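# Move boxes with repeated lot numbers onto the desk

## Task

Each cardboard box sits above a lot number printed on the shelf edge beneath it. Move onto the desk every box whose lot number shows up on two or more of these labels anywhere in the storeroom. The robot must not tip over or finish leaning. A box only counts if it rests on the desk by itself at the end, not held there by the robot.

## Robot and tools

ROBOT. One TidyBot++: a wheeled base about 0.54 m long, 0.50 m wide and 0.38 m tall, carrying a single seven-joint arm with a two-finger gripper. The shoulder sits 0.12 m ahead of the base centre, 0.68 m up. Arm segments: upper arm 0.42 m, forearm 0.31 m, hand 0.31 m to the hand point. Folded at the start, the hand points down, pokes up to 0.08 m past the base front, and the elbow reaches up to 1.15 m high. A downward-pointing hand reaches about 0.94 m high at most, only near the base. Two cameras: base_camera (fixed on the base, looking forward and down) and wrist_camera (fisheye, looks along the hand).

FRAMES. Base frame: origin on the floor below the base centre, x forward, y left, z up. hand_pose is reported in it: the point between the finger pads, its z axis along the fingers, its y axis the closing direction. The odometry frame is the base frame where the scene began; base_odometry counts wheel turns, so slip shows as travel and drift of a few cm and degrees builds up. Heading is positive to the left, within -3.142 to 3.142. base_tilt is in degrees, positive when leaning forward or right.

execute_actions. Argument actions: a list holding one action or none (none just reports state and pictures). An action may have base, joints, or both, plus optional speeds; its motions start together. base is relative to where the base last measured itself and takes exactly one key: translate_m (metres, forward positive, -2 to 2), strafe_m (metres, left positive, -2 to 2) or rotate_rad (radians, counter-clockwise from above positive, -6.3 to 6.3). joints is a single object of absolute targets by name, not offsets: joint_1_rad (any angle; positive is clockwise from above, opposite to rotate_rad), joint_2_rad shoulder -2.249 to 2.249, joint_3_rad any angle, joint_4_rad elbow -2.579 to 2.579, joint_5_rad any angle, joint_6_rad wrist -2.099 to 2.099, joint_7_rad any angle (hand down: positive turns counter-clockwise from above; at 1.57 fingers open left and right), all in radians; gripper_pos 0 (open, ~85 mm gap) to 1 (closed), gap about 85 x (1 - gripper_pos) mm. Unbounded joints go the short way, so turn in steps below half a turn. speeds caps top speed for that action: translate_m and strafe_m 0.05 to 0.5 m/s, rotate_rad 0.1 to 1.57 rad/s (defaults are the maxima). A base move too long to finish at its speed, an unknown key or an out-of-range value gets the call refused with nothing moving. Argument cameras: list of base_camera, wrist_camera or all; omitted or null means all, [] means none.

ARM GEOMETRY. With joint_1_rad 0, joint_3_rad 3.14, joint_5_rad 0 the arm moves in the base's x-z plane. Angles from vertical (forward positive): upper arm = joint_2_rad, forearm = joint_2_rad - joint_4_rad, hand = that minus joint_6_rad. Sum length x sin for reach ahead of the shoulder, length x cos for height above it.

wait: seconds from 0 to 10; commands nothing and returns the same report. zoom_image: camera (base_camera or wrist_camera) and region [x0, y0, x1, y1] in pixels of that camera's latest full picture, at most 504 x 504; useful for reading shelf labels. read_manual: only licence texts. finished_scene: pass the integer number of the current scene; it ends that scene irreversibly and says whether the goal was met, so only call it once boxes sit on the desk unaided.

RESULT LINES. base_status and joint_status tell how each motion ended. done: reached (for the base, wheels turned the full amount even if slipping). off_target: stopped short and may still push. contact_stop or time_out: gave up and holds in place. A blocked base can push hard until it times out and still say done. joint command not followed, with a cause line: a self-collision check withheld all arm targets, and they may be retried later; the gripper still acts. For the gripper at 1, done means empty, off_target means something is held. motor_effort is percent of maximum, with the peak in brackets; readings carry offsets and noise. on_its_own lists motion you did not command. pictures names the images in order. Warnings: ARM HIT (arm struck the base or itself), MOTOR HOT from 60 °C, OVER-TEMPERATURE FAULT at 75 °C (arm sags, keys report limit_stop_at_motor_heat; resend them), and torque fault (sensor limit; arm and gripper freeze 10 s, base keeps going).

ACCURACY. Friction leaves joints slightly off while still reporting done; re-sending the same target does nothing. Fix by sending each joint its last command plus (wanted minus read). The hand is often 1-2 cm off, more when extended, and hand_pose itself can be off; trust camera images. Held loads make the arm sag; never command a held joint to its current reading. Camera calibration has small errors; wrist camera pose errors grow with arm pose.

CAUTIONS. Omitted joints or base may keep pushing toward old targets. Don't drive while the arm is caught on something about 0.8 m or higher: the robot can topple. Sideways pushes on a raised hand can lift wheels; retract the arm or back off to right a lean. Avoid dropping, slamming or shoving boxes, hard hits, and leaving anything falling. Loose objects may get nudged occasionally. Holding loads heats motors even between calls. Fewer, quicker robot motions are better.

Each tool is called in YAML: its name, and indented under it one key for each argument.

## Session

execute_actions:
  actions: []

Scene clock: 0.00 s.
base_odometry: x=+0.000 y=+0.000 heading=+0.000 (m, m, rad; odometry frame)
base_tilt: forward=-0.3 right=+0.2 (deg)
base_status: not commanded
joint_positions: joint_1_rad=+0.003 joint_2_rad=-0.332 joint_3_rad=+3.145 joint_4_rad=-2.545 joint_5_rad=-0.053 joint_6_rad=-0.884 joint_7_rad=+1.587 gripper_pos=+0.000
joint_status: not commanded
motor_effort: joint_1_rad=+0 joint_2_rad=-2 joint_3_rad=+2 joint_4_rad=+13 joint_5_rad=+0 joint_6_rad=+0 joint_7_rad=+0 (%)
hand_pose: x=+0.2478 y=+0.0133 z=+0.5806 quat_wxyz=(-0.021, +0.999, -0.011, +0.023) (m; base frame)
pictures: base_camera, wrist_camera
camera_calibration (this result's frames):
wrist_camera: T_world_to_cam=[[-0.0158386, -0.997424, -0.0699675, 0.0628963], [-0.998383, 0.0195969, -0.0533587, 0.338458], [0.0545923, 0.0690092, -0.996121, 0.701395], [0, 0, 0, 1]] pos_world=[0.300616, 0.0076988, 0.721135]
Images, in order (width x height): base_camera 644x364, wrist_camera 644x476.

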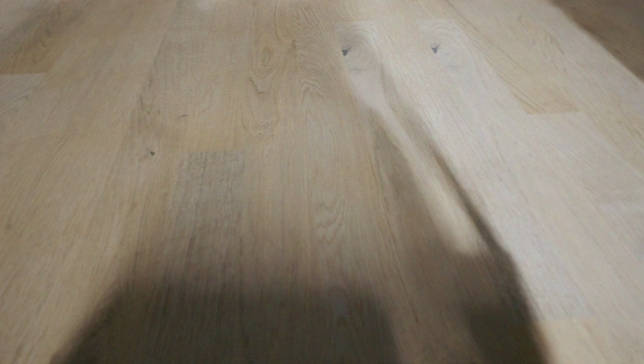

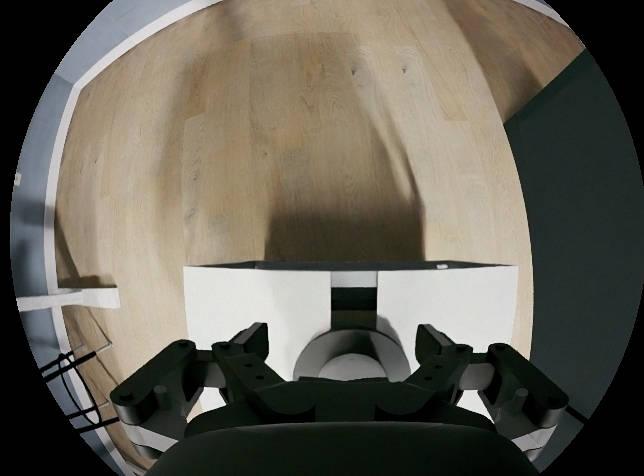

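execute_actions:
  actions: []

Scene clock: 1.67 s.
base_odometry: x=+0.000 y=+0.000 heading=+0.000 (m, m, rad; odometry frame)
base_tilt: forward=-0.3 right=+0.2 (deg)
base_status: not commanded
joint_positions: joint_1_rad=+0.003 joint_2_rad=-0.332 joint_3_rad=+3.145 joint_4_rad=-2.545 joint_5_rad=-0.053 joint_6_rad=-0.884 joint_7_rad=+1.587 gripper_pos=+0.000
joint_status: not commanded
motor_effort: joint_1_rad=+1 joint_2_rad=-3 joint_3_rad=+2 joint_4_rad=+12 joint_5_rad=+0 joint_6_rad=+0 joint_7_rad=+0 (%)
hand_pose: x=+0.2478 y=+0.0133 z=+0.5806 quat_wxyz=(-0.021, +0.999, -0.011, +0.023) (m; base frame)
pictures: base_camera, wrist_camera
camera_calibration (this result's frames):
wrist_camera: T_world_to_cam=[[-0.0158386, -0.997424, -0.0699676, 0.0628964], [-0.998383, 0.0195969, -0.0533586, 0.338458], [0.0545922, 0.0690093, -0.996121, 0.701395], [0, 0, 0, 1]] pos_world=[0.300616, 0.00769881, 0.721135]
Images, in order (width x height): base_camera 644x364, wrist_camera 644x476.

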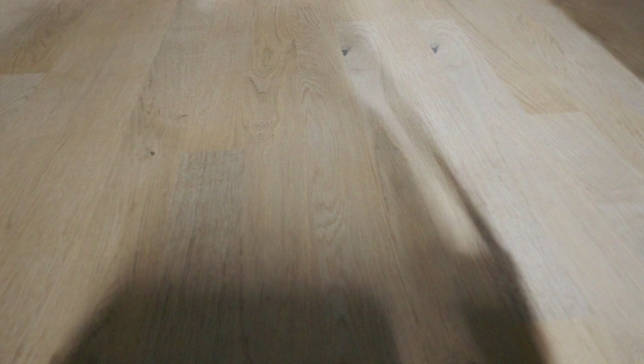

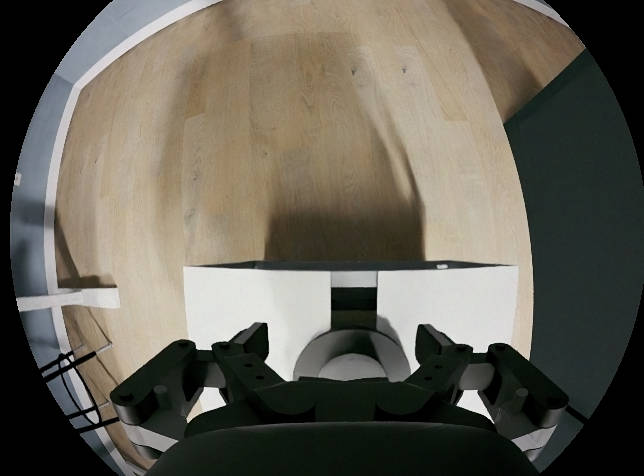

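execute_actions:
  actions:
    - {"joints":{"joint_1_rad":-2.7,"joint_2_rad":-0.6,"joint_4_rad":-1.0,"joint_5_rad":0,"joint_6_rad":-1.5,"joint_7_rad":1.57}}
  cameras: ["wrist_camera"]

Scene clock: 5.70 s.
base_odometry: x=+0.000 y=+0.000 heading=+0.000 (m, m, rad; odometry frame)
base_tilt: forward=-0.3 right=+0.2 (deg)
base_status: not commanded
joint_positions: joint_1_rad=-2.677 joint_2_rad=-0.578 joint_3_rad=+3.145 joint_4_rad=-1.014 joint_5_rad=-0.021 joint_6_rad=-1.476 joint_7_rad=+1.587 gripper_pos=+0.000
joint_status: all done
motor_effort: joint_1_rad=+0(1) joint_2_rad=+7(8) joint_3_rad=+1(2) joint_4_rad=+12(18) joint_5_rad=+0(0) joint_6_rad=+8(8) joint_7_rad=+0(1) (%)
hand_pose: x=-0.0593 y=+0.0825 z=+1.2149 quat_wxyz=(-0.562, +0.178, +0.797, +0.129) (m; base frame)
pictures: wrist_camera
camera_calibration (this result's frames):
wrist_camera: T_world_to_cam=[[0.403735, 0.914876, -0.000583574, -0.0457198], [0.298846, -0.132484, -0.94506, 1.23716], [-0.86469, 0.381379, -0.326895, 0.451845], [0, 0, 0, 1]] pos_world=[0.0394457, 0.0334064, 1.31687]
Images, in order (width x height): wrist_camera 644x476.

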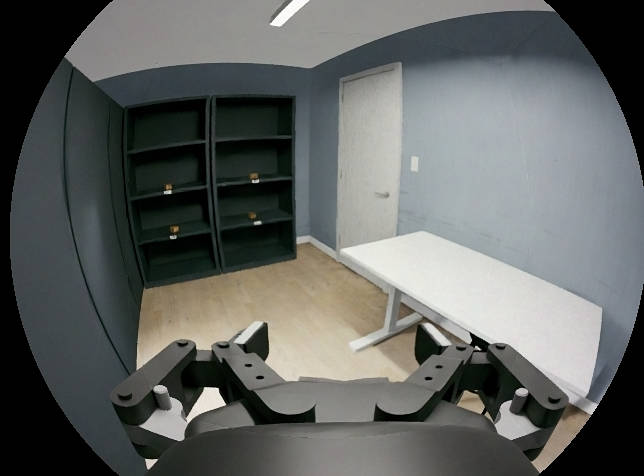

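zoom_image:
  camera: "wrist_camera"
  region: [140, 160, 290, 250]

Region (140, 160, 290, 250) of wrist_camera's 644x476 image, scaled by 3.360; it fills the top 302 rows of this view, and the rest is white.

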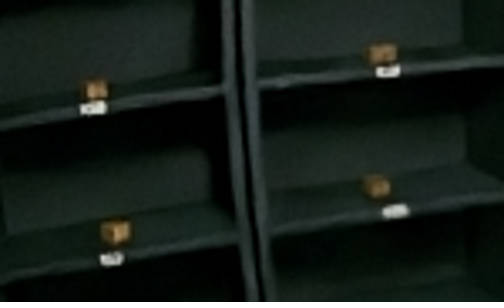

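execute_actions:
  actions:
    - {"base":{"translate_m":-1.3},"joints":{"joint_1_rad":-3.22,"joint_2_rad":0.9,"joint_4_rad":-1.3,"joint_6_rad":0.45}}
  cameras: ["wrist_camera"]

Scene clock: 11.73 s.
base_odometry: x=-1.300 y=-0.001 heading=+0.000 (m, m, rad; odometry frame)
base_tilt: forward=-0.3 right=+0.2 (deg)
base_status: done
joint_positions: joint_1_rad=-3.200 joint_2_rad=+0.892 joint_3_rad=+3.145 joint_4_rad=-1.288 joint_5_rad=-0.018 joint_6_rad=+0.428 joint_7_rad=+1.587 gripper_pos=+0.000
joint_status: all done
motor_effort: joint_1_rad=+0(2) joint_2_rad=-49(53) joint_3_rad=+0(1) joint_4_rad=+18(20) joint_5_rad=+1(0) joint_6_rad=+8(8) joint_7_rad=+0(0) (%)
hand_pose: x=-0.7712 y=-0.0492 z=+0.7101 quat_wxyz=(-0.640, -0.020, +0.768, -0.014) (m; base frame)
pictures: wrist_camera
camera_calibration (this result's frames):
wrist_camera: T_world_to_cam=[[-0.0767618, 0.997043, 0.00351683, -0.00751649], [0.170889, 0.0166315, -0.98515, 0.892494], [-0.982296, -0.0750209, -0.17166, -0.501946], [0, 0, 0, 1]] pos_world=[-0.646154, -0.0450057, 0.793102]
Images, in order (width x height): wrist_camera 644x476.

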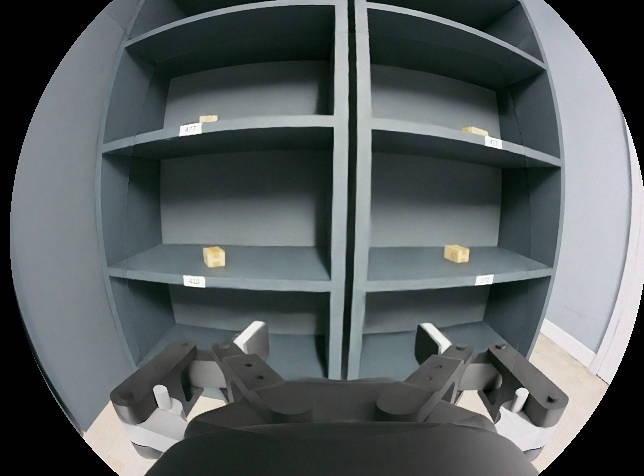

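zoom_image:
  camera: "wrist_camera"
  region: [165, 105, 235, 145]

zoom_image:
  camera: "wrist_camera"
  region: [165, 240, 245, 295]

zoom_image:
  camera: "wrist_camera"
  region: [450, 115, 520, 160]

zoom_image:
  camera: "wrist_camera"
  region: [435, 238, 515, 295]

Region (165, 105, 235, 145) of wrist_camera's 644x476 image, scaled by 7.200; it fills the top 288 rows of this view, and the rest is white.

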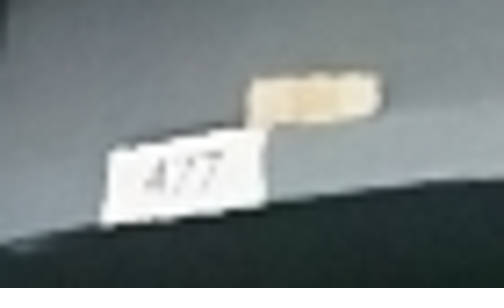

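Region (165, 240, 245, 295) of wrist_camera's 644x476 image, scaled by 6.300; it fills the top 346 rows of this view, and the rest is white.

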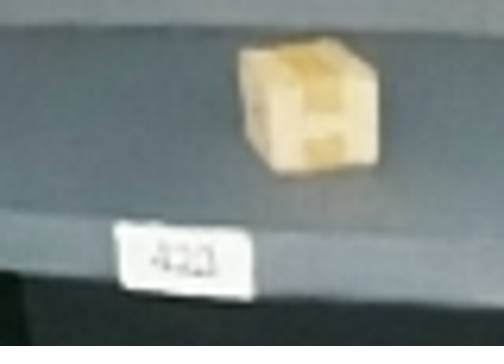

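Region (450, 115, 520, 160) of wrist_camera's 644x476 image, scaled by 7.200; it fills the top 324 rows of this view, and the rest is white.

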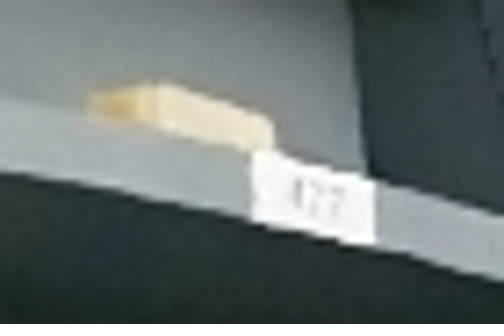

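Region (435, 238, 515, 295) of wrist_camera's 644x476 image, scaled by 6.300; it fills the top 359 rows of this view, and the rest is white.

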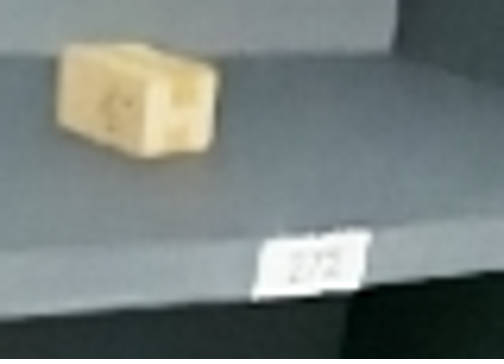

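execute_actions:
  actions:
    - {"base":{"rotate_rad":1.67},"joints":{"joint_1_rad":-1.25,"joint_2_rad":1.05,"joint_4_rad":-1.0,"joint_6_rad":0.35}}

Scene clock: 18.70 s.
base_odometry: x=-1.300 y=-0.001 heading=+1.670 (m, m, rad; odometry frame)
base_tilt: forward=-0.3 right=+0.2 (deg)
base_status: done
joint_positions: joint_1_rad=-1.252 joint_2_rad=+1.023 joint_3_rad=+3.139 joint_4_rad=-1.018 joint_5_rad=-0.015 joint_6_rad=+0.374 joint_7_rad=+1.587 gripper_pos=+0.000
joint_status: all done
motor_effort: joint_1_rad=+1(10) joint_2_rad=-54(54) joint_3_rad=+0(3) joint_4_rad=+19(19) joint_5_rad=+1(1) joint_6_rad=+9(8) joint_7_rad=+0(0) (%)
hand_pose: x=+0.4163 y=+0.9016 z=+0.7289 quat_wxyz=(-0.393, +0.601, +0.433, +0.546) (m; base frame)
pictures: base_camera, wrist_camera
camera_calibration (this result's frames):
wrist_camera: T_world_to_cam=[[0.956689, -0.291103, 0.00242571, -0.132482], [-0.0230336, -0.0839993, -0.9962, 0.871856], [0.290201, 0.952997, -0.0870663, -0.779077], [0, 0, 0, 1]] pos_world=[0.372914, 0.777127, 0.801033]
Images, in order (width x height): base_camera 644x364, wrist_camera 644x476.

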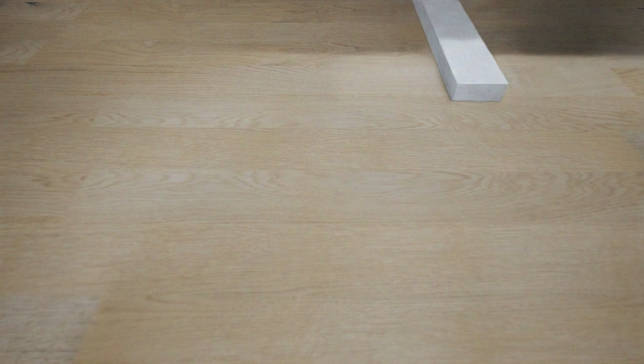

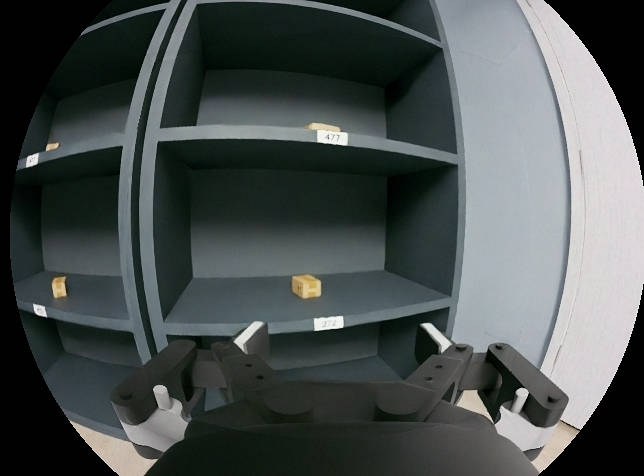

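zoom_image:
  camera: "wrist_camera"
  region: [280, 265, 370, 340]

zoom_image:
  camera: "wrist_camera"
  region: [290, 110, 370, 155]

Region (280, 265, 370, 340) of wrist_camera's 644x476 image, scaled by 5.600.

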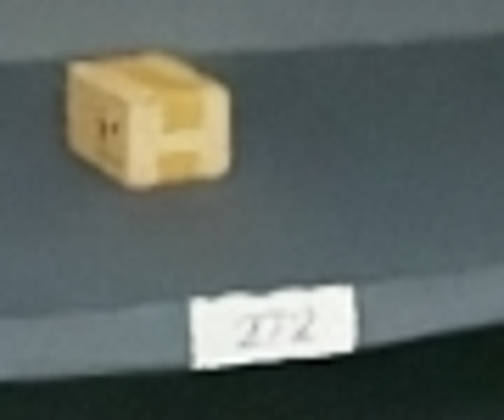

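Region (290, 110, 370, 155) of wrist_camera's 644x476 image, scaled by 6.300; it fills the top 284 rows of this view, and the rest is white.

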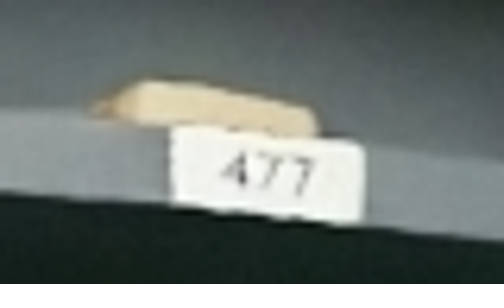

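execute_actions:
  actions:
    - {"base":{"translate_m":-0.186},"joints":{"joint_1_rad":-1.81}}
  cameras: ["wrist_camera"]

Scene clock: 21.27 s.
base_odometry: x=-1.282 y=-0.186 heading=+1.671 (m, m, rad; odometry frame)
base_tilt: forward=-0.3 right=+0.2 (deg)
base_status: done
joint_positions: joint_1_rad=-1.813 joint_2_rad=+1.026 joint_3_rad=+3.137 joint_4_rad=-1.015 joint_5_rad=-0.015 joint_6_rad=+0.374 joint_7_rad=+1.587 gripper_pos=+0.000
joint_status: all done
motor_effort: joint_1_rad=+0(12) joint_2_rad=-54(54) joint_3_rad=-1(4) joint_4_rad=+19(19) joint_5_rad=+1(0) joint_6_rad=+8(9) joint_7_rad=+1(0) (%)
hand_pose: x=-0.1105 y=+0.9218 z=+0.7279 quat_wxyz=(-0.529, +0.457, +0.582, +0.415) (m; base frame)
pictures: wrist_camera
camera_calibration (this result's frames):
wrist_camera: T_world_to_cam=[[0.964513, 0.264034, 0.000981361, -0.132458], [0.0239941, -0.0839475, -0.996181, 0.865475], [-0.262944, 0.960853, -0.0873037, -0.71379], [0, 0, 0, 1]] pos_world=[-0.080695, 0.793475, 0.799984]
Images, in order (width x height): wrist_camera 644x476.

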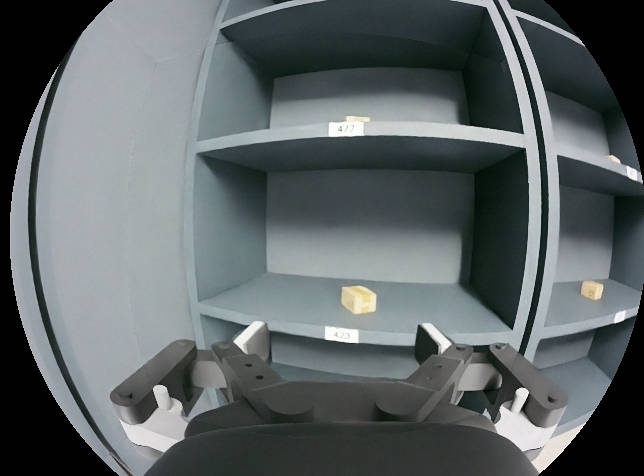

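zoom_image:
  camera: "wrist_camera"
  region: [310, 280, 400, 350]

zoom_image:
  camera: "wrist_camera"
  region: [315, 105, 395, 145]

Region (310, 280, 400, 350) of wrist_camera's 644x476 image, scaled by 5.600.

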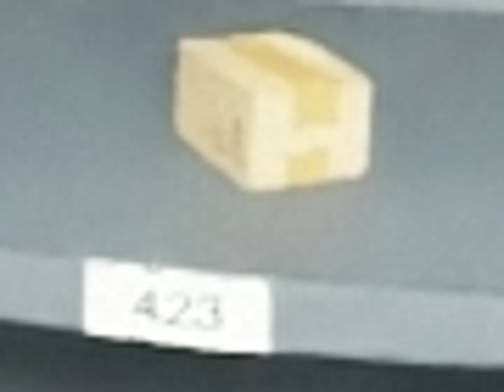

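Region (315, 105, 395, 145) of wrist_camera's 644x476 image, scaled by 6.300.

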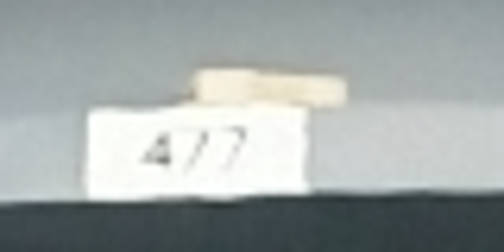

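execute_actions:
  actions:
    - {"base":{"strafe_m":0.83},"joints":{"joint_1_rad":-2.03,"joint_2_rad":-0.125,"joint_4_rad":-1.277,"joint_5_rad":0.02,"joint_6_rad":-0.90,"joint_7_rad":1.56}}
  cameras: ["wrist_camera"]

Scene clock: 25.23 s.
base_odometry: x=-2.108 y=-0.270 heading=+1.671 (m, m, rad; odometry frame)
base_tilt: forward=-0.3 right=+0.2 (deg)
base_status: done
joint_positions: joint_1_rad=-2.005 joint_2_rad=-0.103 joint_3_rad=+3.137 joint_4_rad=-1.262 joint_5_rad=+0.000 joint_6_rad=-0.879 joint_7_rad=+1.584 gripper_pos=+0.000
joint_status: all done
motor_effort: joint_1_rad=+0(4) joint_2_rad=-18(57) joint_3_rad=+1(1) joint_4_rad=+19(22) joint_5_rad=+1(1) joint_6_rad=+8(9) joint_7_rad=+0(0) (%)
hand_pose: x=-0.1041 y=+0.4727 z=+1.0860 quat_wxyz=(-0.440, +0.452, +0.722, +0.284) (m; base frame)
pictures: wrist_camera
camera_calibration (this result's frames):
wrist_camera: T_world_to_cam=[[0.891226, 0.453543, 0.00401729, -0.120862], [0.204118, -0.393158, -0.896528, 1.24107], [-0.405034, 0.799829, -0.442969, 0.198203], [0, 0, 0, 1]] pos_world=[-0.0653314, 0.384226, 1.20094]
Images, in order (width x height): wrist_camera 644x476.

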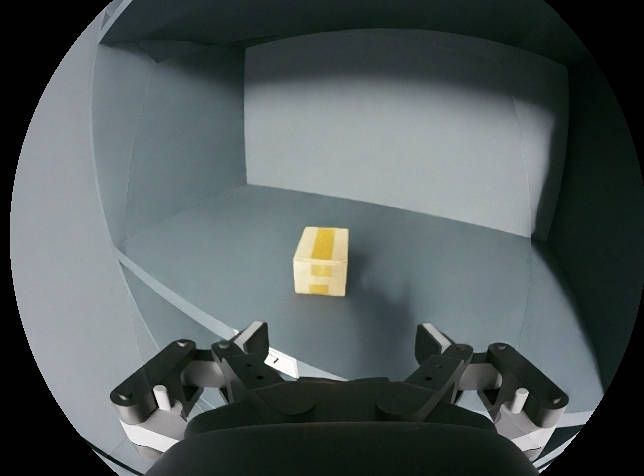

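execute_actions:
  actions:
    - {"joints":{"joint_1_rad":-2.058,"joint_2_rad":0.305,"joint_4_rad":-1.02,"joint_6_rad":-0.68}}
  cameras: ["wrist_camera"]

Scene clock: 27.93 s.
base_odometry: x=-2.108 y=-0.270 heading=+1.671 (m, m, rad; odometry frame)
base_tilt: forward=-0.3 right=+0.2 (deg)
base_status: not commanded
joint_positions: joint_1_rad=-2.033 joint_2_rad=+0.305 joint_3_rad=+3.137 joint_4_rad=-1.037 joint_5_rad=+0.000 joint_6_rad=-0.704 joint_7_rad=+1.584 gripper_pos=+0.000
joint_status: all done
motor_effort: joint_1_rad=+1(0) joint_2_rad=-34(37) joint_3_rad=+0(0) joint_4_rad=+20(22) joint_5_rad=+0(1) joint_6_rad=+7(9) joint_7_rad=+0(0) (%)
hand_pose: x=-0.2004 y=+0.6333 z=+1.0124 quat_wxyz=(-0.442, +0.443, +0.729, +0.276) (m; base frame)
pictures: wrist_camera
camera_calibration (this result's frames):
wrist_camera: T_world_to_cam=[[0.878338, 0.478036, 0.00210557, -0.123766], [0.216496, -0.393853, -0.893314, 1.25756], [-0.426206, 0.785087, -0.449429, 0.00987035], [0, 0, 0, 1]] pos_world=[-0.159341, 0.546708, 1.12809]
Images, in order (width x height): wrist_camera 644x476.

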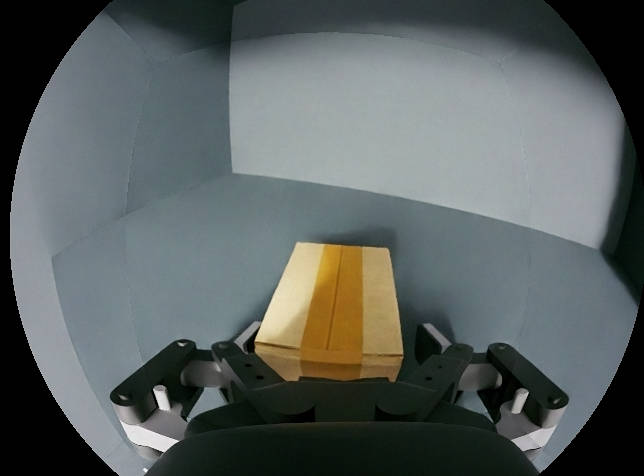

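execute_actions:
  actions:
    - {"joints":{"joint_2_rad":0.272,"gripper_pos":1}}
  cameras: ["wrist_camera"]

Scene clock: 29.23 s.
base_odometry: x=-2.108 y=-0.270 heading=+1.671 (m, m, rad; odometry frame)
base_tilt: forward=-0.3 right=+0.2 (deg)
base_status: not commanded
joint_positions: joint_1_rad=-2.033 joint_2_rad=+0.293 joint_3_rad=+3.137 joint_4_rad=-1.037 joint_5_rad=+0.000 joint_6_rad=-0.704 joint_7_rad=+1.584 gripper_pos=+0.348
joint_status: gripper_pos off_target (ended at +0.348, target +1.000); the others done
motor_effort: joint_1_rad=+0(1) joint_2_rad=-35(36) joint_3_rad=+0(0) joint_4_rad=+21(21) joint_5_rad=+0(1) joint_6_rad=+8(9) joint_7_rad=+0(0) (%)
hand_pose: x=-0.1990 y=+0.6296 z=+1.0206 quat_wxyz=(-0.446, +0.442, +0.727, +0.279) (m; base frame)
pictures: wrist_camera
camera_calibration (this result's frames):
wrist_camera: T_world_to_cam=[[0.878126, 0.478423, 0.00251929, -0.124016], [0.212041, -0.384461, -0.898459, 1.2616], [-0.428875, 0.789494, -0.43905, 0.00311153], [0, 0, 0, 1]] pos_world=[-0.157273, 0.54191, 1.13517]
Images, in order (width x height): wrist_camera 644x476.

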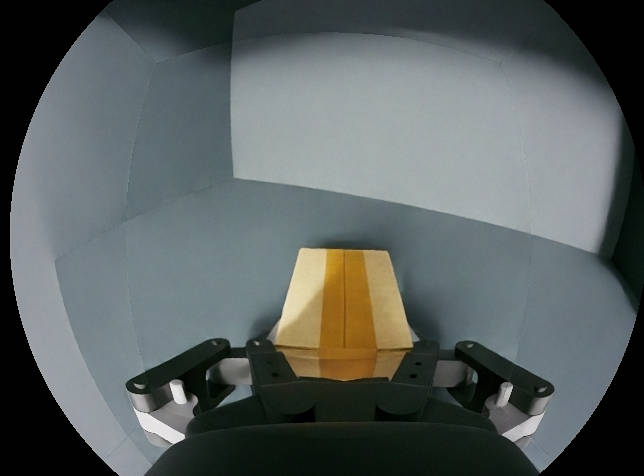

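execute_actions:
  actions:
    - {"base":{"strafe_m":-0.70},"joints":{"joint_1_rad":-0.35,"joint_2_rad":0.03,"joint_4_rad":-1.18,"joint_6_rad":-0.82}}

Scene clock: 39.40 s.
base_odometry: x=-1.411 y=-0.200 heading=+1.671 (m, m, rad; odometry frame)
base_tilt: forward=-0.3 right=+0.2 (deg)
base_status: done
joint_positions: joint_1_rad=-0.363 joint_2_rad=+0.060 joint_3_rad=+3.149 joint_4_rad=-1.168 joint_5_rad=+0.006 joint_6_rad=-0.803 joint_7_rad=+1.584 gripper_pos=+0.348
joint_status: all done
motor_effort: joint_1_rad=+0(4) joint_2_rad=-25(40) joint_3_rad=+0(2) joint_4_rad=+21(22) joint_5_rad=+0(0) joint_6_rad=+9(9) joint_7_rad=+1(0) (%)
hand_pose: x=+0.6817 y=+0.2094 z=+1.0690 quat_wxyz=(-0.087, +0.835, +0.157, +0.520) (m; base frame)
pictures: base_camera, wrist_camera
camera_calibration (this result's frames):
wrist_camera: T_world_to_cam=[[0.376826, -0.92624, 0.00906329, -0.0675698], [-0.401774, -0.172256, -0.899392, 1.33177], [0.834614, 0.335273, -0.437049, -0.0344963], [0, 0, 0, 1]] pos_world=[0.589324, 0.178385, 1.18332]
Images, in order (width x height): base_camera 644x364, wrist_camera 644x476.

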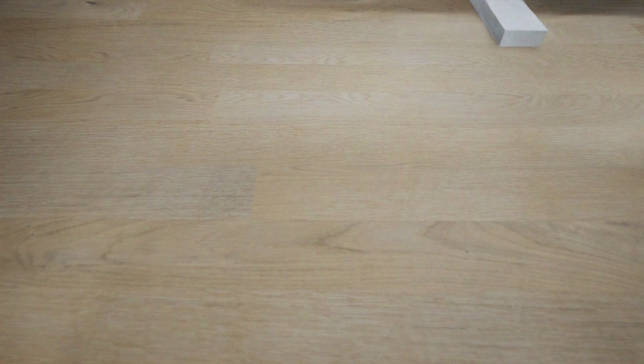

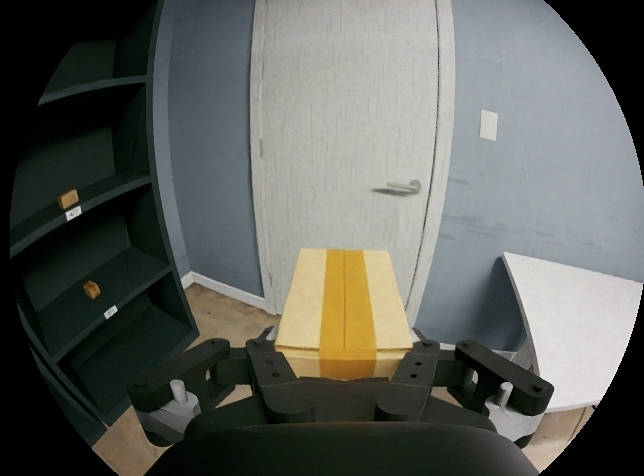

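execute_actions:
  actions:
    - {"base":{"translate_m":0.34},"joints":{"joint_1_rad":0.585,"joint_2_rad":0.285,"joint_4_rad":-1.835,"joint_6_rad":0.105}}
  cameras: ["wrist_camera"]

Scene clock: 42.43 s.
base_odometry: x=-1.445 y=+0.139 heading=+1.670 (m, m, rad; odometry frame)
base_tilt: forward=-0.3 right=+0.2 (deg)
base_status: done
joint_positions: joint_1_rad=+0.569 joint_2_rad=+0.270 joint_3_rad=+3.148 joint_4_rad=-1.824 joint_5_rad=+0.006 joint_6_rad=+0.077 joint_7_rad=+1.584 gripper_pos=+0.348
joint_status: all done
motor_effort: joint_1_rad=+0(1) joint_2_rad=-32(37) joint_3_rad=+0(2) joint_4_rad=+19(21) joint_5_rad=+1(1) joint_6_rad=+8(9) joint_7_rad=+0(0) (%)
hand_pose: x=+0.6783 y=-0.3602 z=+0.7955 quat_wxyz=(+0.156, +0.814, -0.232, +0.509) (m; base frame)
pictures: wrist_camera
camera_calibration (this result's frames):
wrist_camera: T_world_to_cam=[[-0.513539, -0.858005, 0.0102256, 0.0362563], [-0.369478, 0.210355, -0.905117, 1.10674], [0.774444, -0.468591, -0.425039, -0.21857], [0, 0, 0, 1]] pos_world=[0.596805, -0.30412, 0.908458]
Images, in order (width x height): wrist_camera 644x476.

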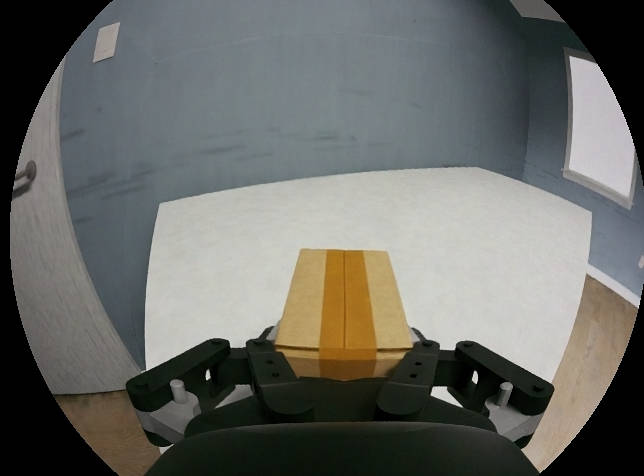

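execute_actions:
  actions:
    - {"joints":{"joint_2_rad":0.378,"joint_6_rad":0.17}}
  cameras: ["wrist_camera"]

Scene clock: 43.83 s.
base_odometry: x=-1.445 y=+0.139 heading=+1.670 (m, m, rad; odometry frame)
base_tilt: forward=-0.3 right=+0.3 (deg)
base_status: not commanded
joint_positions: joint_1_rad=+0.569 joint_2_rad=+0.367 joint_3_rad=+3.148 joint_4_rad=-1.827 joint_5_rad=+0.006 joint_6_rad=+0.151 joint_7_rad=+1.583 gripper_pos=+0.348
joint_status: all done
motor_effort: joint_1_rad=+1(1) joint_2_rad=-35(37) joint_3_rad=+0(0) joint_4_rad=+18(19) joint_5_rad=+0(1) joint_6_rad=+9(8) joint_7_rad=+0(1) (%)
hand_pose: x=+0.6936 y=-0.3698 z=+0.7488 quat_wxyz=(+0.153, +0.821, -0.234, +0.499) (m; base frame)
pictures: wrist_camera
camera_calibration (this result's frames):
wrist_camera: T_world_to_cam=[[-0.513328, -0.858149, 0.00866577, 0.0372799], [-0.389023, 0.223681, -0.89366, 1.08213], [0.764955, -0.462111, -0.448662, -0.228067], [0, 0, 0, 1]] pos_world=[0.614573, -0.315454, 0.864411]
Images, in order (width x height): wrist_camera 644x476.

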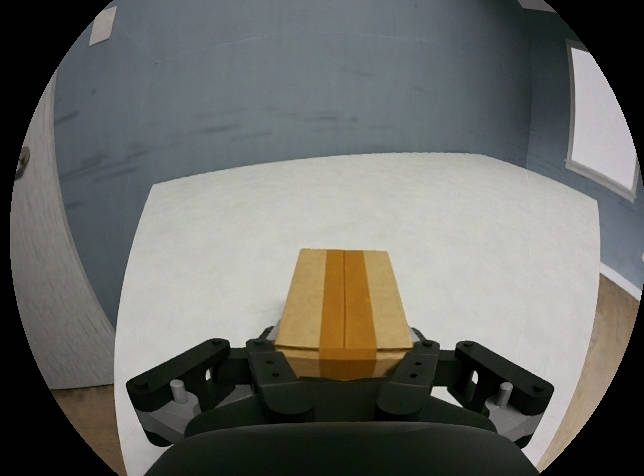

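execute_actions:
  actions:
    - {"joints":{"joint_2_rad":0.405}}
  cameras: []

Scene clock: 44.63 s.
base_odometry: x=-1.445 y=+0.139 heading=+1.670 (m, m, rad; odometry frame)
base_tilt: forward=-0.3 right=+0.2 (deg)
base_status: not commanded
joint_positions: joint_1_rad=+0.569 joint_2_rad=+0.371 joint_3_rad=+3.148 joint_4_rad=-1.827 joint_5_rad=+0.006 joint_6_rad=+0.156 joint_7_rad=+1.583 gripper_pos=+0.348
joint_status: all done
motor_effort: joint_1_rad=+1(0) joint_2_rad=-32(35) joint_3_rad=+0(0) joint_4_rad=+16(18) joint_5_rad=+1(1) joint_6_rad=+7(9) joint_7_rad=+1(0) (%)
hand_pose: x=+0.6944 y=-0.3703 z=+0.7479 quat_wxyz=(+0.153, +0.820, -0.234, +0.499) (m; base frame)
pictures: none
No camera images: the call's "cameras" was empty. Leave "cameras" out to get every camera's image.

Touching. Release.

execute_actions:
  actions:
    - {"joints":{"joint_2_rad":0.365,"joint_6_rad":0.156,"gripper_pos":0}}
  cameras: ["wrist_camera"]

Scene clock: 46.90 s.
base_odometry: x=-1.445 y=+0.139 heading=+1.670 (m, m, rad; odometry frame)
base_tilt: forward=-0.3 right=+0.2 (deg)
base_status: not commanded
joint_positions: joint_1_rad=+0.569 joint_2_rad=+0.370 joint_3_rad=+3.148 joint_4_rad=-1.828 joint_5_rad=+0.006 joint_6_rad=+0.156 joint_7_rad=+1.583 gripper_pos=+0.000
joint_status: all done
motor_effort: joint_1_rad=+0(0) joint_2_rad=-33(34) joint_3_rad=+1(0) joint_4_rad=+17(18) joint_5_rad=+0(1) joint_6_rad=+8(8) joint_7_rad=+0(1) (%)
hand_pose: x=+0.6942 y=-0.3702 z=+0.7480 quat_wxyz=(+0.153, +0.820, -0.234, +0.499) (m; base frame)
pictures: wrist_camera
camera_calibration (this result's frames):
wrist_camera: T_world_to_cam=[[-0.513367, -0.858126, 0.00859276, 0.0373669], [-0.387792, 0.223038, -0.894355, 1.08109], [0.765553, -0.462465, -0.447275, -0.230614], [0, 0, 0, 1]] pos_world=[0.61497, -0.315711, 0.863412]
Images, in order (width x height): wrist_camera 644x476.

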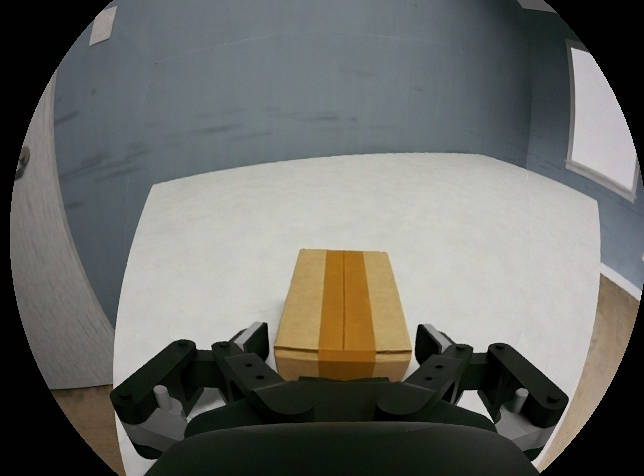

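execute_actions:
  actions:
    - {"joints":{"joint_2_rad":0.255,"joint_4_rad":-1.76}}
  cameras: []

execute_actions:
  actions:
    - {"base":{"strafe_m":0.64},"joints":{"joint_1_rad":-1.55,"joint_2_rad":0.255,"joint_4_rad":-1.045,"joint_5_rad":1.32,"joint_6_rad":-1.445,"joint_7_rad":0.32}}

Scene clock: 49.83 s.
base_odometry: x=-1.445 y=+0.139 heading=+1.670 (m, m, rad; odometry frame)
base_tilt: forward=-0.3 right=+0.2 (deg)
base_status: not commanded
joint_positions: joint_1_rad=+0.569 joint_2_rad=+0.260 joint_3_rad=+3.148 joint_4_rad=-1.765 joint_5_rad=+0.006 joint_6_rad=+0.156 joint_7_rad=+1.583 gripper_pos=+0.000
joint_status: all done
motor_effort: joint_1_rad=+1(0) joint_2_rad=-31(37) joint_3_rad=+0(0) joint_4_rad=+19(19) joint_5_rad=+0(0) joint_6_rad=+8(9) joint_7_rad=+0(1) (%)
hand_pose: x=+0.6977 y=-0.3725 z=+0.8587 quat_wxyz=(+0.174, +0.774, -0.221, +0.568) (m; base frame)
pictures: none
No camera images: the call's "cameras" was empty. Leave "cameras" out to get every camera's image.

Scene clock: 53.03 s.
base_odometry: x=-2.082 y=+0.075 heading=+1.670 (m, m, rad; odometry frame)
base_tilt: forward=-0.3 right=+0.2 (deg)
base_status: done
joint_positions: joint_1_rad=-1.531 joint_2_rad=+0.260 joint_3_rad=+3.147 joint_4_rad=-1.061 joint_5_rad=+1.301 joint_6_rad=-1.422 joint_7_rad=+0.343 gripper_pos=+0.000
joint_status: all done
motor_effort: joint_1_rad=+0(3) joint_2_rad=-28(34) joint_3_rad=+1(3) joint_4_rad=+16(19) joint_5_rad=+7(7) joint_6_rad=+2(9) joint_7_rad=+0(0) (%)
hand_pose: x=+0.4353 y=+0.4642 z=+1.0980 quat_wxyz=(-0.038, +0.776, +0.085, +0.624) (m; base frame)
pictures: base_camera, wrist_camera
camera_calibration (this result's frames):
wrist_camera: T_world_to_cam=[[0.207241, -0.977203, 0.0461072, 0.317842], [-0.196735, -0.0877977, -0.976518, 1.25897], [0.958304, 0.193304, -0.210446, -0.138413], [0, 0, 0, 1]] pos_world=[0.314456, 0.447887, 1.18562]
Images, in order (width x height): base_camera 644x364, wrist_camera 644x476.

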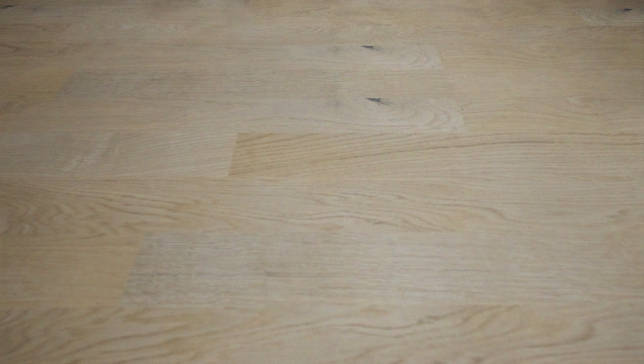

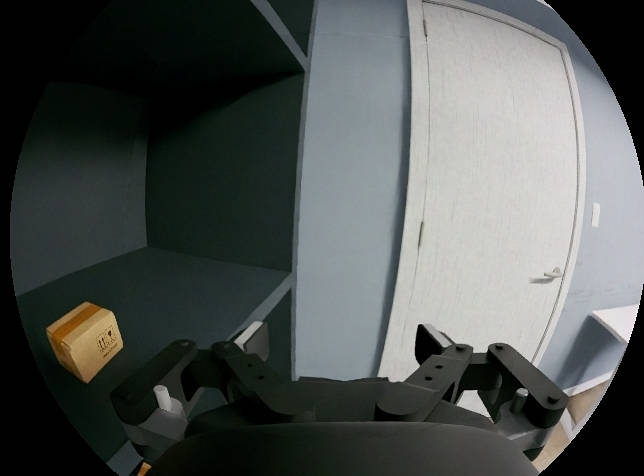

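zoom_image:
  camera: "wrist_camera"
  region: [30, 290, 150, 400]

Region (30, 290, 150, 400) of wrist_camera's 644x476 image, scaled by 4.200; it fills the top 462 rows of this view, and the rest is white.

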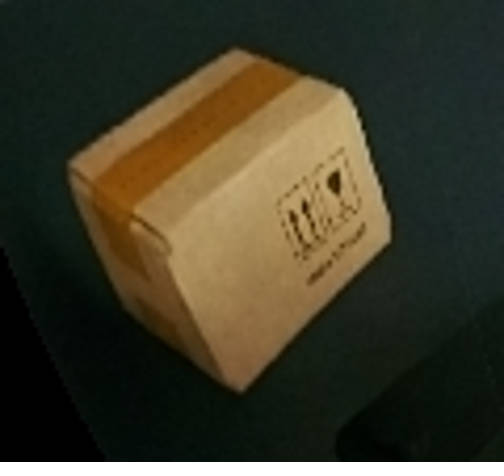

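execute_actions:
  actions:
    - {"base":{"strafe_m":0.255},"joints":{"joint_1_rad":-1.585,"joint_6_rad":-1.49}}
  cameras: ["wrist_camera"]

Scene clock: 55.80 s.
base_odometry: x=-2.336 y=+0.050 heading=+1.670 (m, m, rad; odometry frame)
base_tilt: forward=-0.3 right=+0.2 (deg)
base_status: done
joint_positions: joint_1_rad=-1.564 joint_2_rad=+0.262 joint_3_rad=+3.147 joint_4_rad=-1.060 joint_5_rad=+1.303 joint_6_rad=-1.473 joint_7_rad=+0.343 gripper_pos=+0.000
joint_status: all done
motor_effort: joint_1_rad=+0(1) joint_2_rad=-29(34) joint_3_rad=+2(2) joint_4_rad=+16(17) joint_5_rad=+8(8) joint_6_rad=+2(3) joint_7_rad=+0(0) (%)
hand_pose: x=+0.4216 y=+0.4601 z=+1.0937 quat_wxyz=(-0.028, +0.780, +0.084, +0.620) (m; base frame)
pictures: wrist_camera
camera_calibration (this result's frames):
wrist_camera: T_world_to_cam=[[0.193669, -0.979389, 0.0573485, 0.311318], [-0.208493, -0.0982074, -0.973081, 1.25772], [0.958657, 0.176498, -0.223215, -0.103748], [0, 0, 0, 1]] pos_world=[0.301391, 0.44673, 1.18285]
Images, in order (width x height): wrist_camera 644x476.

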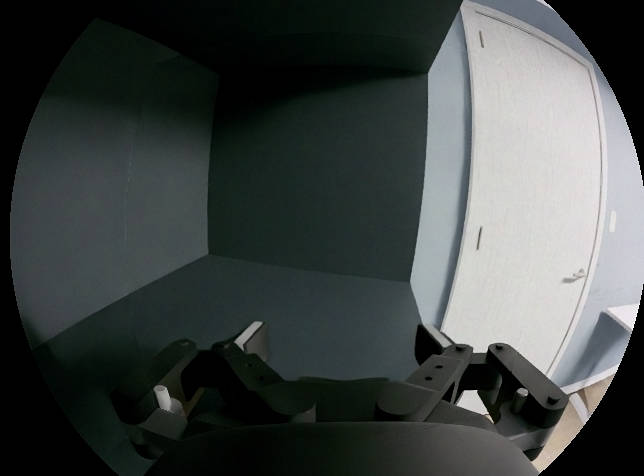

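execute_actions:
  actions:
    - {"joints":{"joint_5_rad":1.18,"joint_7_rad":0.29}}
  cameras: ["wrist_camera"]

Scene clock: 57.20 s.
base_odometry: x=-2.336 y=+0.050 heading=+1.670 (m, m, rad; odometry frame)
base_tilt: forward=-0.3 right=+0.2 (deg)
base_status: not commanded
joint_positions: joint_1_rad=-1.565 joint_2_rad=+0.262 joint_3_rad=+3.147 joint_4_rad=-1.057 joint_5_rad=+1.183 joint_6_rad=-1.473 joint_7_rad=+0.311 gripper_pos=+0.000
joint_status: all done
motor_effort: joint_1_rad=+0(1) joint_2_rad=-28(31) joint_3_rad=+2(2) joint_4_rad=+16(17) joint_5_rad=+7(9) joint_6_rad=+2(2) joint_7_rad=+0(0) (%)
hand_pose: x=+0.4092 y=+0.4692 z=+1.0608 quat_wxyz=(-0.054, +0.814, +0.080, +0.572) (m; base frame)
pictures: wrist_camera
camera_calibration (this result's frames):
wrist_camera: T_world_to_cam=[[0.21821, -0.975901, -0.0014277, 0.375235], [-0.323111, -0.0708666, -0.943704, 1.22688], [0.92086, 0.206387, -0.330788, 0.014631], [0, 0, 0, 1]] pos_world=[0.301064, 0.450117, 1.16318]
Images, in order (width x height): wrist_camera 644x476.

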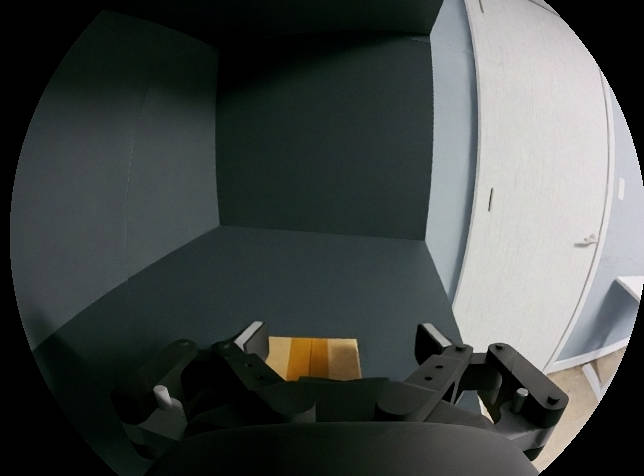

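execute_actions:
  actions:
    - {"base":{"translate_m":-0.013},"joints":{"joint_6_rad":-1.405,"joint_7_rad":0.35}}
  cameras: ["wrist_camera"]

Scene clock: 58.83 s.
base_odometry: x=-2.335 y=+0.037 heading=+1.670 (m, m, rad; odometry frame)
base_tilt: forward=-0.4 right=+0.2 (deg)
base_status: done
joint_positions: joint_1_rad=-1.573 joint_2_rad=+0.262 joint_3_rad=+3.147 joint_4_rad=-1.057 joint_5_rad=+1.183 joint_6_rad=-1.422 joint_7_rad=+0.329 gripper_pos=+0.000
joint_status: all done
motor_effort: joint_1_rad=+0(2) joint_2_rad=-28(32) joint_3_rad=+1(3) joint_4_rad=+16(17) joint_5_rad=+7(7) joint_6_rad=+2(3) joint_7_rad=+0(1) (%)
hand_pose: x=+0.4036 y=+0.4866 z=+1.0653 quat_wxyz=(-0.071, +0.807, +0.104, +0.577) (m; base frame)
pictures: wrist_camera
camera_calibration (this result's frames):
wrist_camera: T_world_to_cam=[[0.276195, -0.961102, 0.0000277449, 0.361304], [-0.303776, -0.0873245, -0.948733, 1.23617], [0.911831, 0.262027, -0.316078, -0.0213254], [0, 0, 0, 1]] pos_world=[0.295173, 0.460785, 1.16604]
Images, in order (width x height): wrist_camera 644x476.

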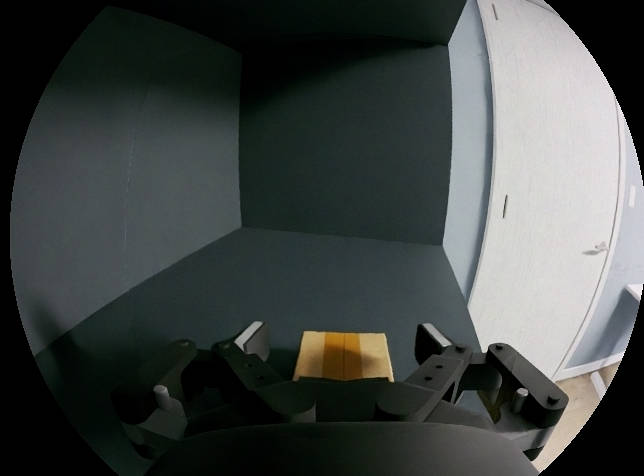

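execute_actions:
  actions:
    - {"joints":{"joint_5_rad":1.035,"joint_6_rad":-1.495}}
  cameras: ["wrist_camera"]

Scene clock: 59.63 s.
base_odometry: x=-2.335 y=+0.037 heading=+1.670 (m, m, rad; odometry frame)
base_tilt: forward=-0.3 right=+0.2 (deg)
base_status: not commanded
joint_positions: joint_1_rad=-1.573 joint_2_rad=+0.262 joint_3_rad=+3.147 joint_4_rad=-1.054 joint_5_rad=+1.035 joint_6_rad=-1.479 joint_7_rad=+0.329 gripper_pos=+0.000
joint_status: all done
motor_effort: joint_1_rad=+0(1) joint_2_rad=-29(31) joint_3_rad=+1(3) joint_4_rad=+16(18) joint_5_rad=+7(8) joint_6_rad=+2(2) joint_7_rad=+0(0) (%)
hand_pose: x=+0.3851 y=+0.4803 z=+1.0214 quat_wxyz=(-0.067, +0.851, +0.099, +0.512) (m; base frame)
pictures: wrist_camera
camera_calibration (this result's frames):
wrist_camera: T_world_to_cam=[[0.262909, -0.9646, -0.0206121, 0.388222], [-0.448523, -0.103278, -0.887784, 1.18948], [0.854228, 0.242652, -0.459798, 0.161574], [0, 0, 0, 1]] pos_world=[0.293419, 0.45812, 1.13829]
Images, in order (width x height): wrist_camera 644x476.

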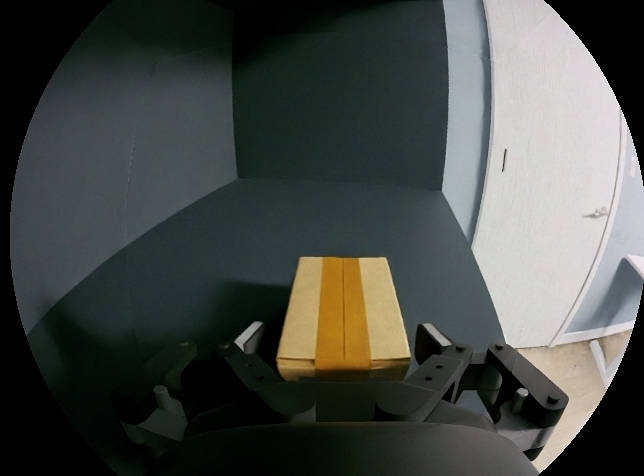

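execute_actions:
  actions:
    - {"joints":{"gripper_pos":1}}
  cameras: ["wrist_camera"]

Scene clock: 60.83 s.
base_odometry: x=-2.335 y=+0.037 heading=+1.670 (m, m, rad; odometry frame)
base_tilt: forward=-0.3 right=+0.2 (deg)
base_status: not commanded
joint_positions: joint_1_rad=-1.573 joint_2_rad=+0.262 joint_3_rad=+3.147 joint_4_rad=-1.053 joint_5_rad=+1.035 joint_6_rad=-1.479 joint_7_rad=+0.329 gripper_pos=+0.346
joint_status: gripper_pos off_target (ended at +0.346, target +1.000)
motor_effort: joint_1_rad=+0(1) joint_2_rad=-29(29) joint_3_rad=+1(2) joint_4_rad=+17(16) joint_5_rad=+8(7) joint_6_rad=+2(2) joint_7_rad=+0(1) (%)
hand_pose: x=+0.3851 y=+0.4804 z=+1.0217 quat_wxyz=(-0.067, +0.851, +0.099, +0.512) (m; base frame)
pictures: wrist_camera
camera_calibration (this result's frames):
wrist_camera: T_world_to_cam=[[0.262899, -0.964588, -0.0213272, 0.388985], [-0.448478, -0.102602, -0.887885, 1.18951], [0.854255, 0.242989, -0.459571, 0.161293], [0, 0, 0, 1]] pos_world=[0.293421, 0.458063, 1.13857]
Images, in order (width x height): wrist_camera 644x476.

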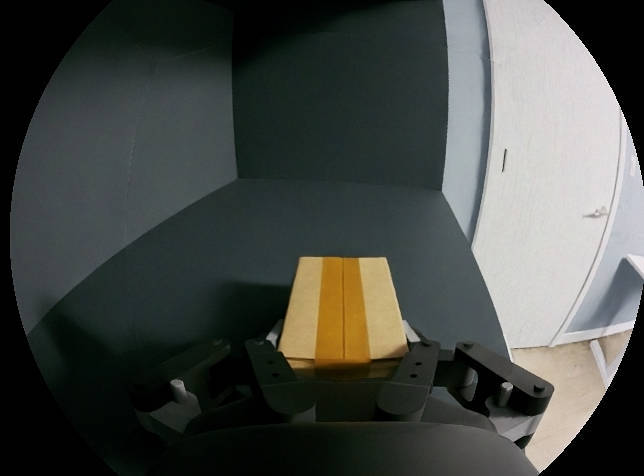

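execute_actions:
  actions:
    - {"base":{"strafe_m":-0.35},"joints":{"joint_1_rad":-1.15,"joint_2_rad":0.08,"joint_5_rad":1.1}}
  cameras: ["wrist_camera"]

Scene clock: 64.00 s.
base_odometry: x=-1.986 y=+0.071 heading=+1.670 (m, m, rad; odometry frame)
base_tilt: forward=-0.3 right=+0.2 (deg)
base_status: done
joint_positions: joint_1_rad=-1.163 joint_2_rad=+0.074 joint_3_rad=+3.148 joint_4_rad=-1.053 joint_5_rad=+1.083 joint_6_rad=-1.480 joint_7_rad=+0.329 gripper_pos=+0.346
joint_status: all done
motor_effort: joint_1_rad=+0(2) joint_2_rad=-21(34) joint_3_rad=+1(3) joint_4_rad=+16(18) joint_5_rad=+7(8) joint_6_rad=+4(5) joint_7_rad=+0(1) (%)
hand_pose: x=+0.5306 y=+0.2593 z=+1.1175 quat_wxyz=(-0.027, +0.822, -0.126, +0.555) (m; base frame)
pictures: wrist_camera
camera_calibration (this result's frames):
wrist_camera: T_world_to_cam=[[-0.149613, -0.970101, -0.191103, 0.549532], [-0.344635, 0.232323, -0.909535, 1.19937], [0.926738, -0.0702172, -0.369089, 0.0763276], [0, 0, 0, 1]] pos_world=[0.424826, 0.25982, 1.22406]
Images, in order (width x height): wrist_camera 644x476.

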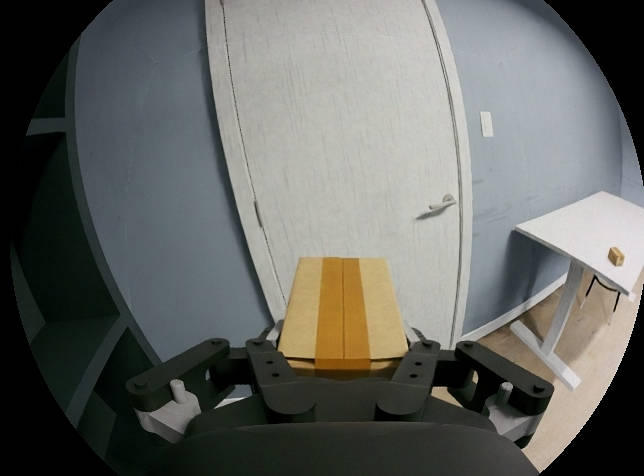

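execute_actions:
  actions:
    - {"base":{"strafe_m":-1.8},"joints":{"joint_1_rad":0.02,"joint_2_rad":0.12,"joint_4_rad":-1.80,"joint_5_rad":-0.02,"joint_6_rad":-0.125,"joint_7_rad":1.595}}

Scene clock: 69.37 s.
base_odometry: x=-0.195 y=+0.248 heading=+1.669 (m, m, rad; odometry frame)
base_tilt: forward=-0.3 right=+0.3 (deg)
base_status: done
joint_positions: joint_1_rad=+0.006 joint_2_rad=+0.102 joint_3_rad=+3.148 joint_4_rad=-1.789 joint_5_rad=-0.001 joint_6_rad=-0.152 joint_7_rad=+1.573 gripper_pos=+0.346
joint_status: all done
motor_effort: joint_1_rad=+0(3) joint_2_rad=-27(28) joint_3_rad=+1(3) joint_4_rad=+20(22) joint_5_rad=+0(8) joint_6_rad=+8(9) joint_7_rad=+0(1) (%)
hand_pose: x=+0.7374 y=-0.0060 z=+0.8600 quat_wxyz=(+0.004, +0.853, -0.004, +0.522) (m; base frame)
pictures: base_camera, wrist_camera
camera_calibration (this result's frames):
wrist_camera: T_world_to_cam=[[0.01524, -0.999861, -0.00677716, -0.00636966], [-0.446879, -0.000747742, -0.894594, 1.15926], [0.894465, 0.0166622, -0.446828, -0.137799], [0, 0, 0, 1]] pos_world=[0.641404, -0.0032059, 0.975455]
Images, in order (width x height): base_camera 644x364, wrist_camera 644x476.

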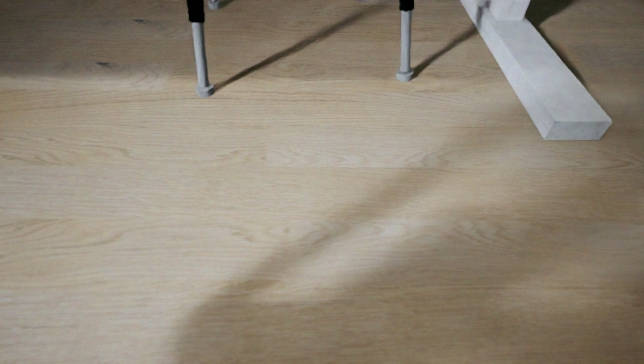

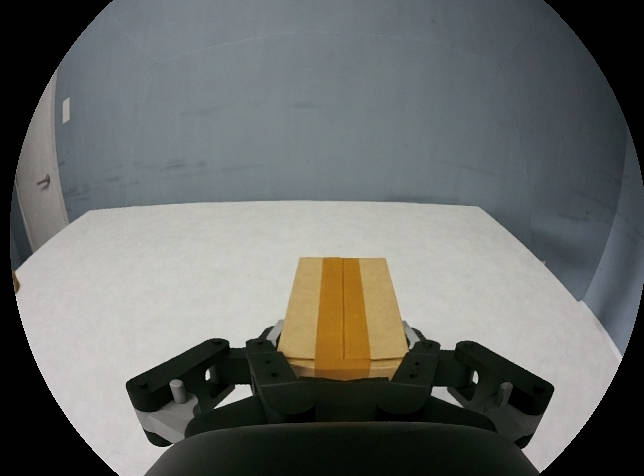

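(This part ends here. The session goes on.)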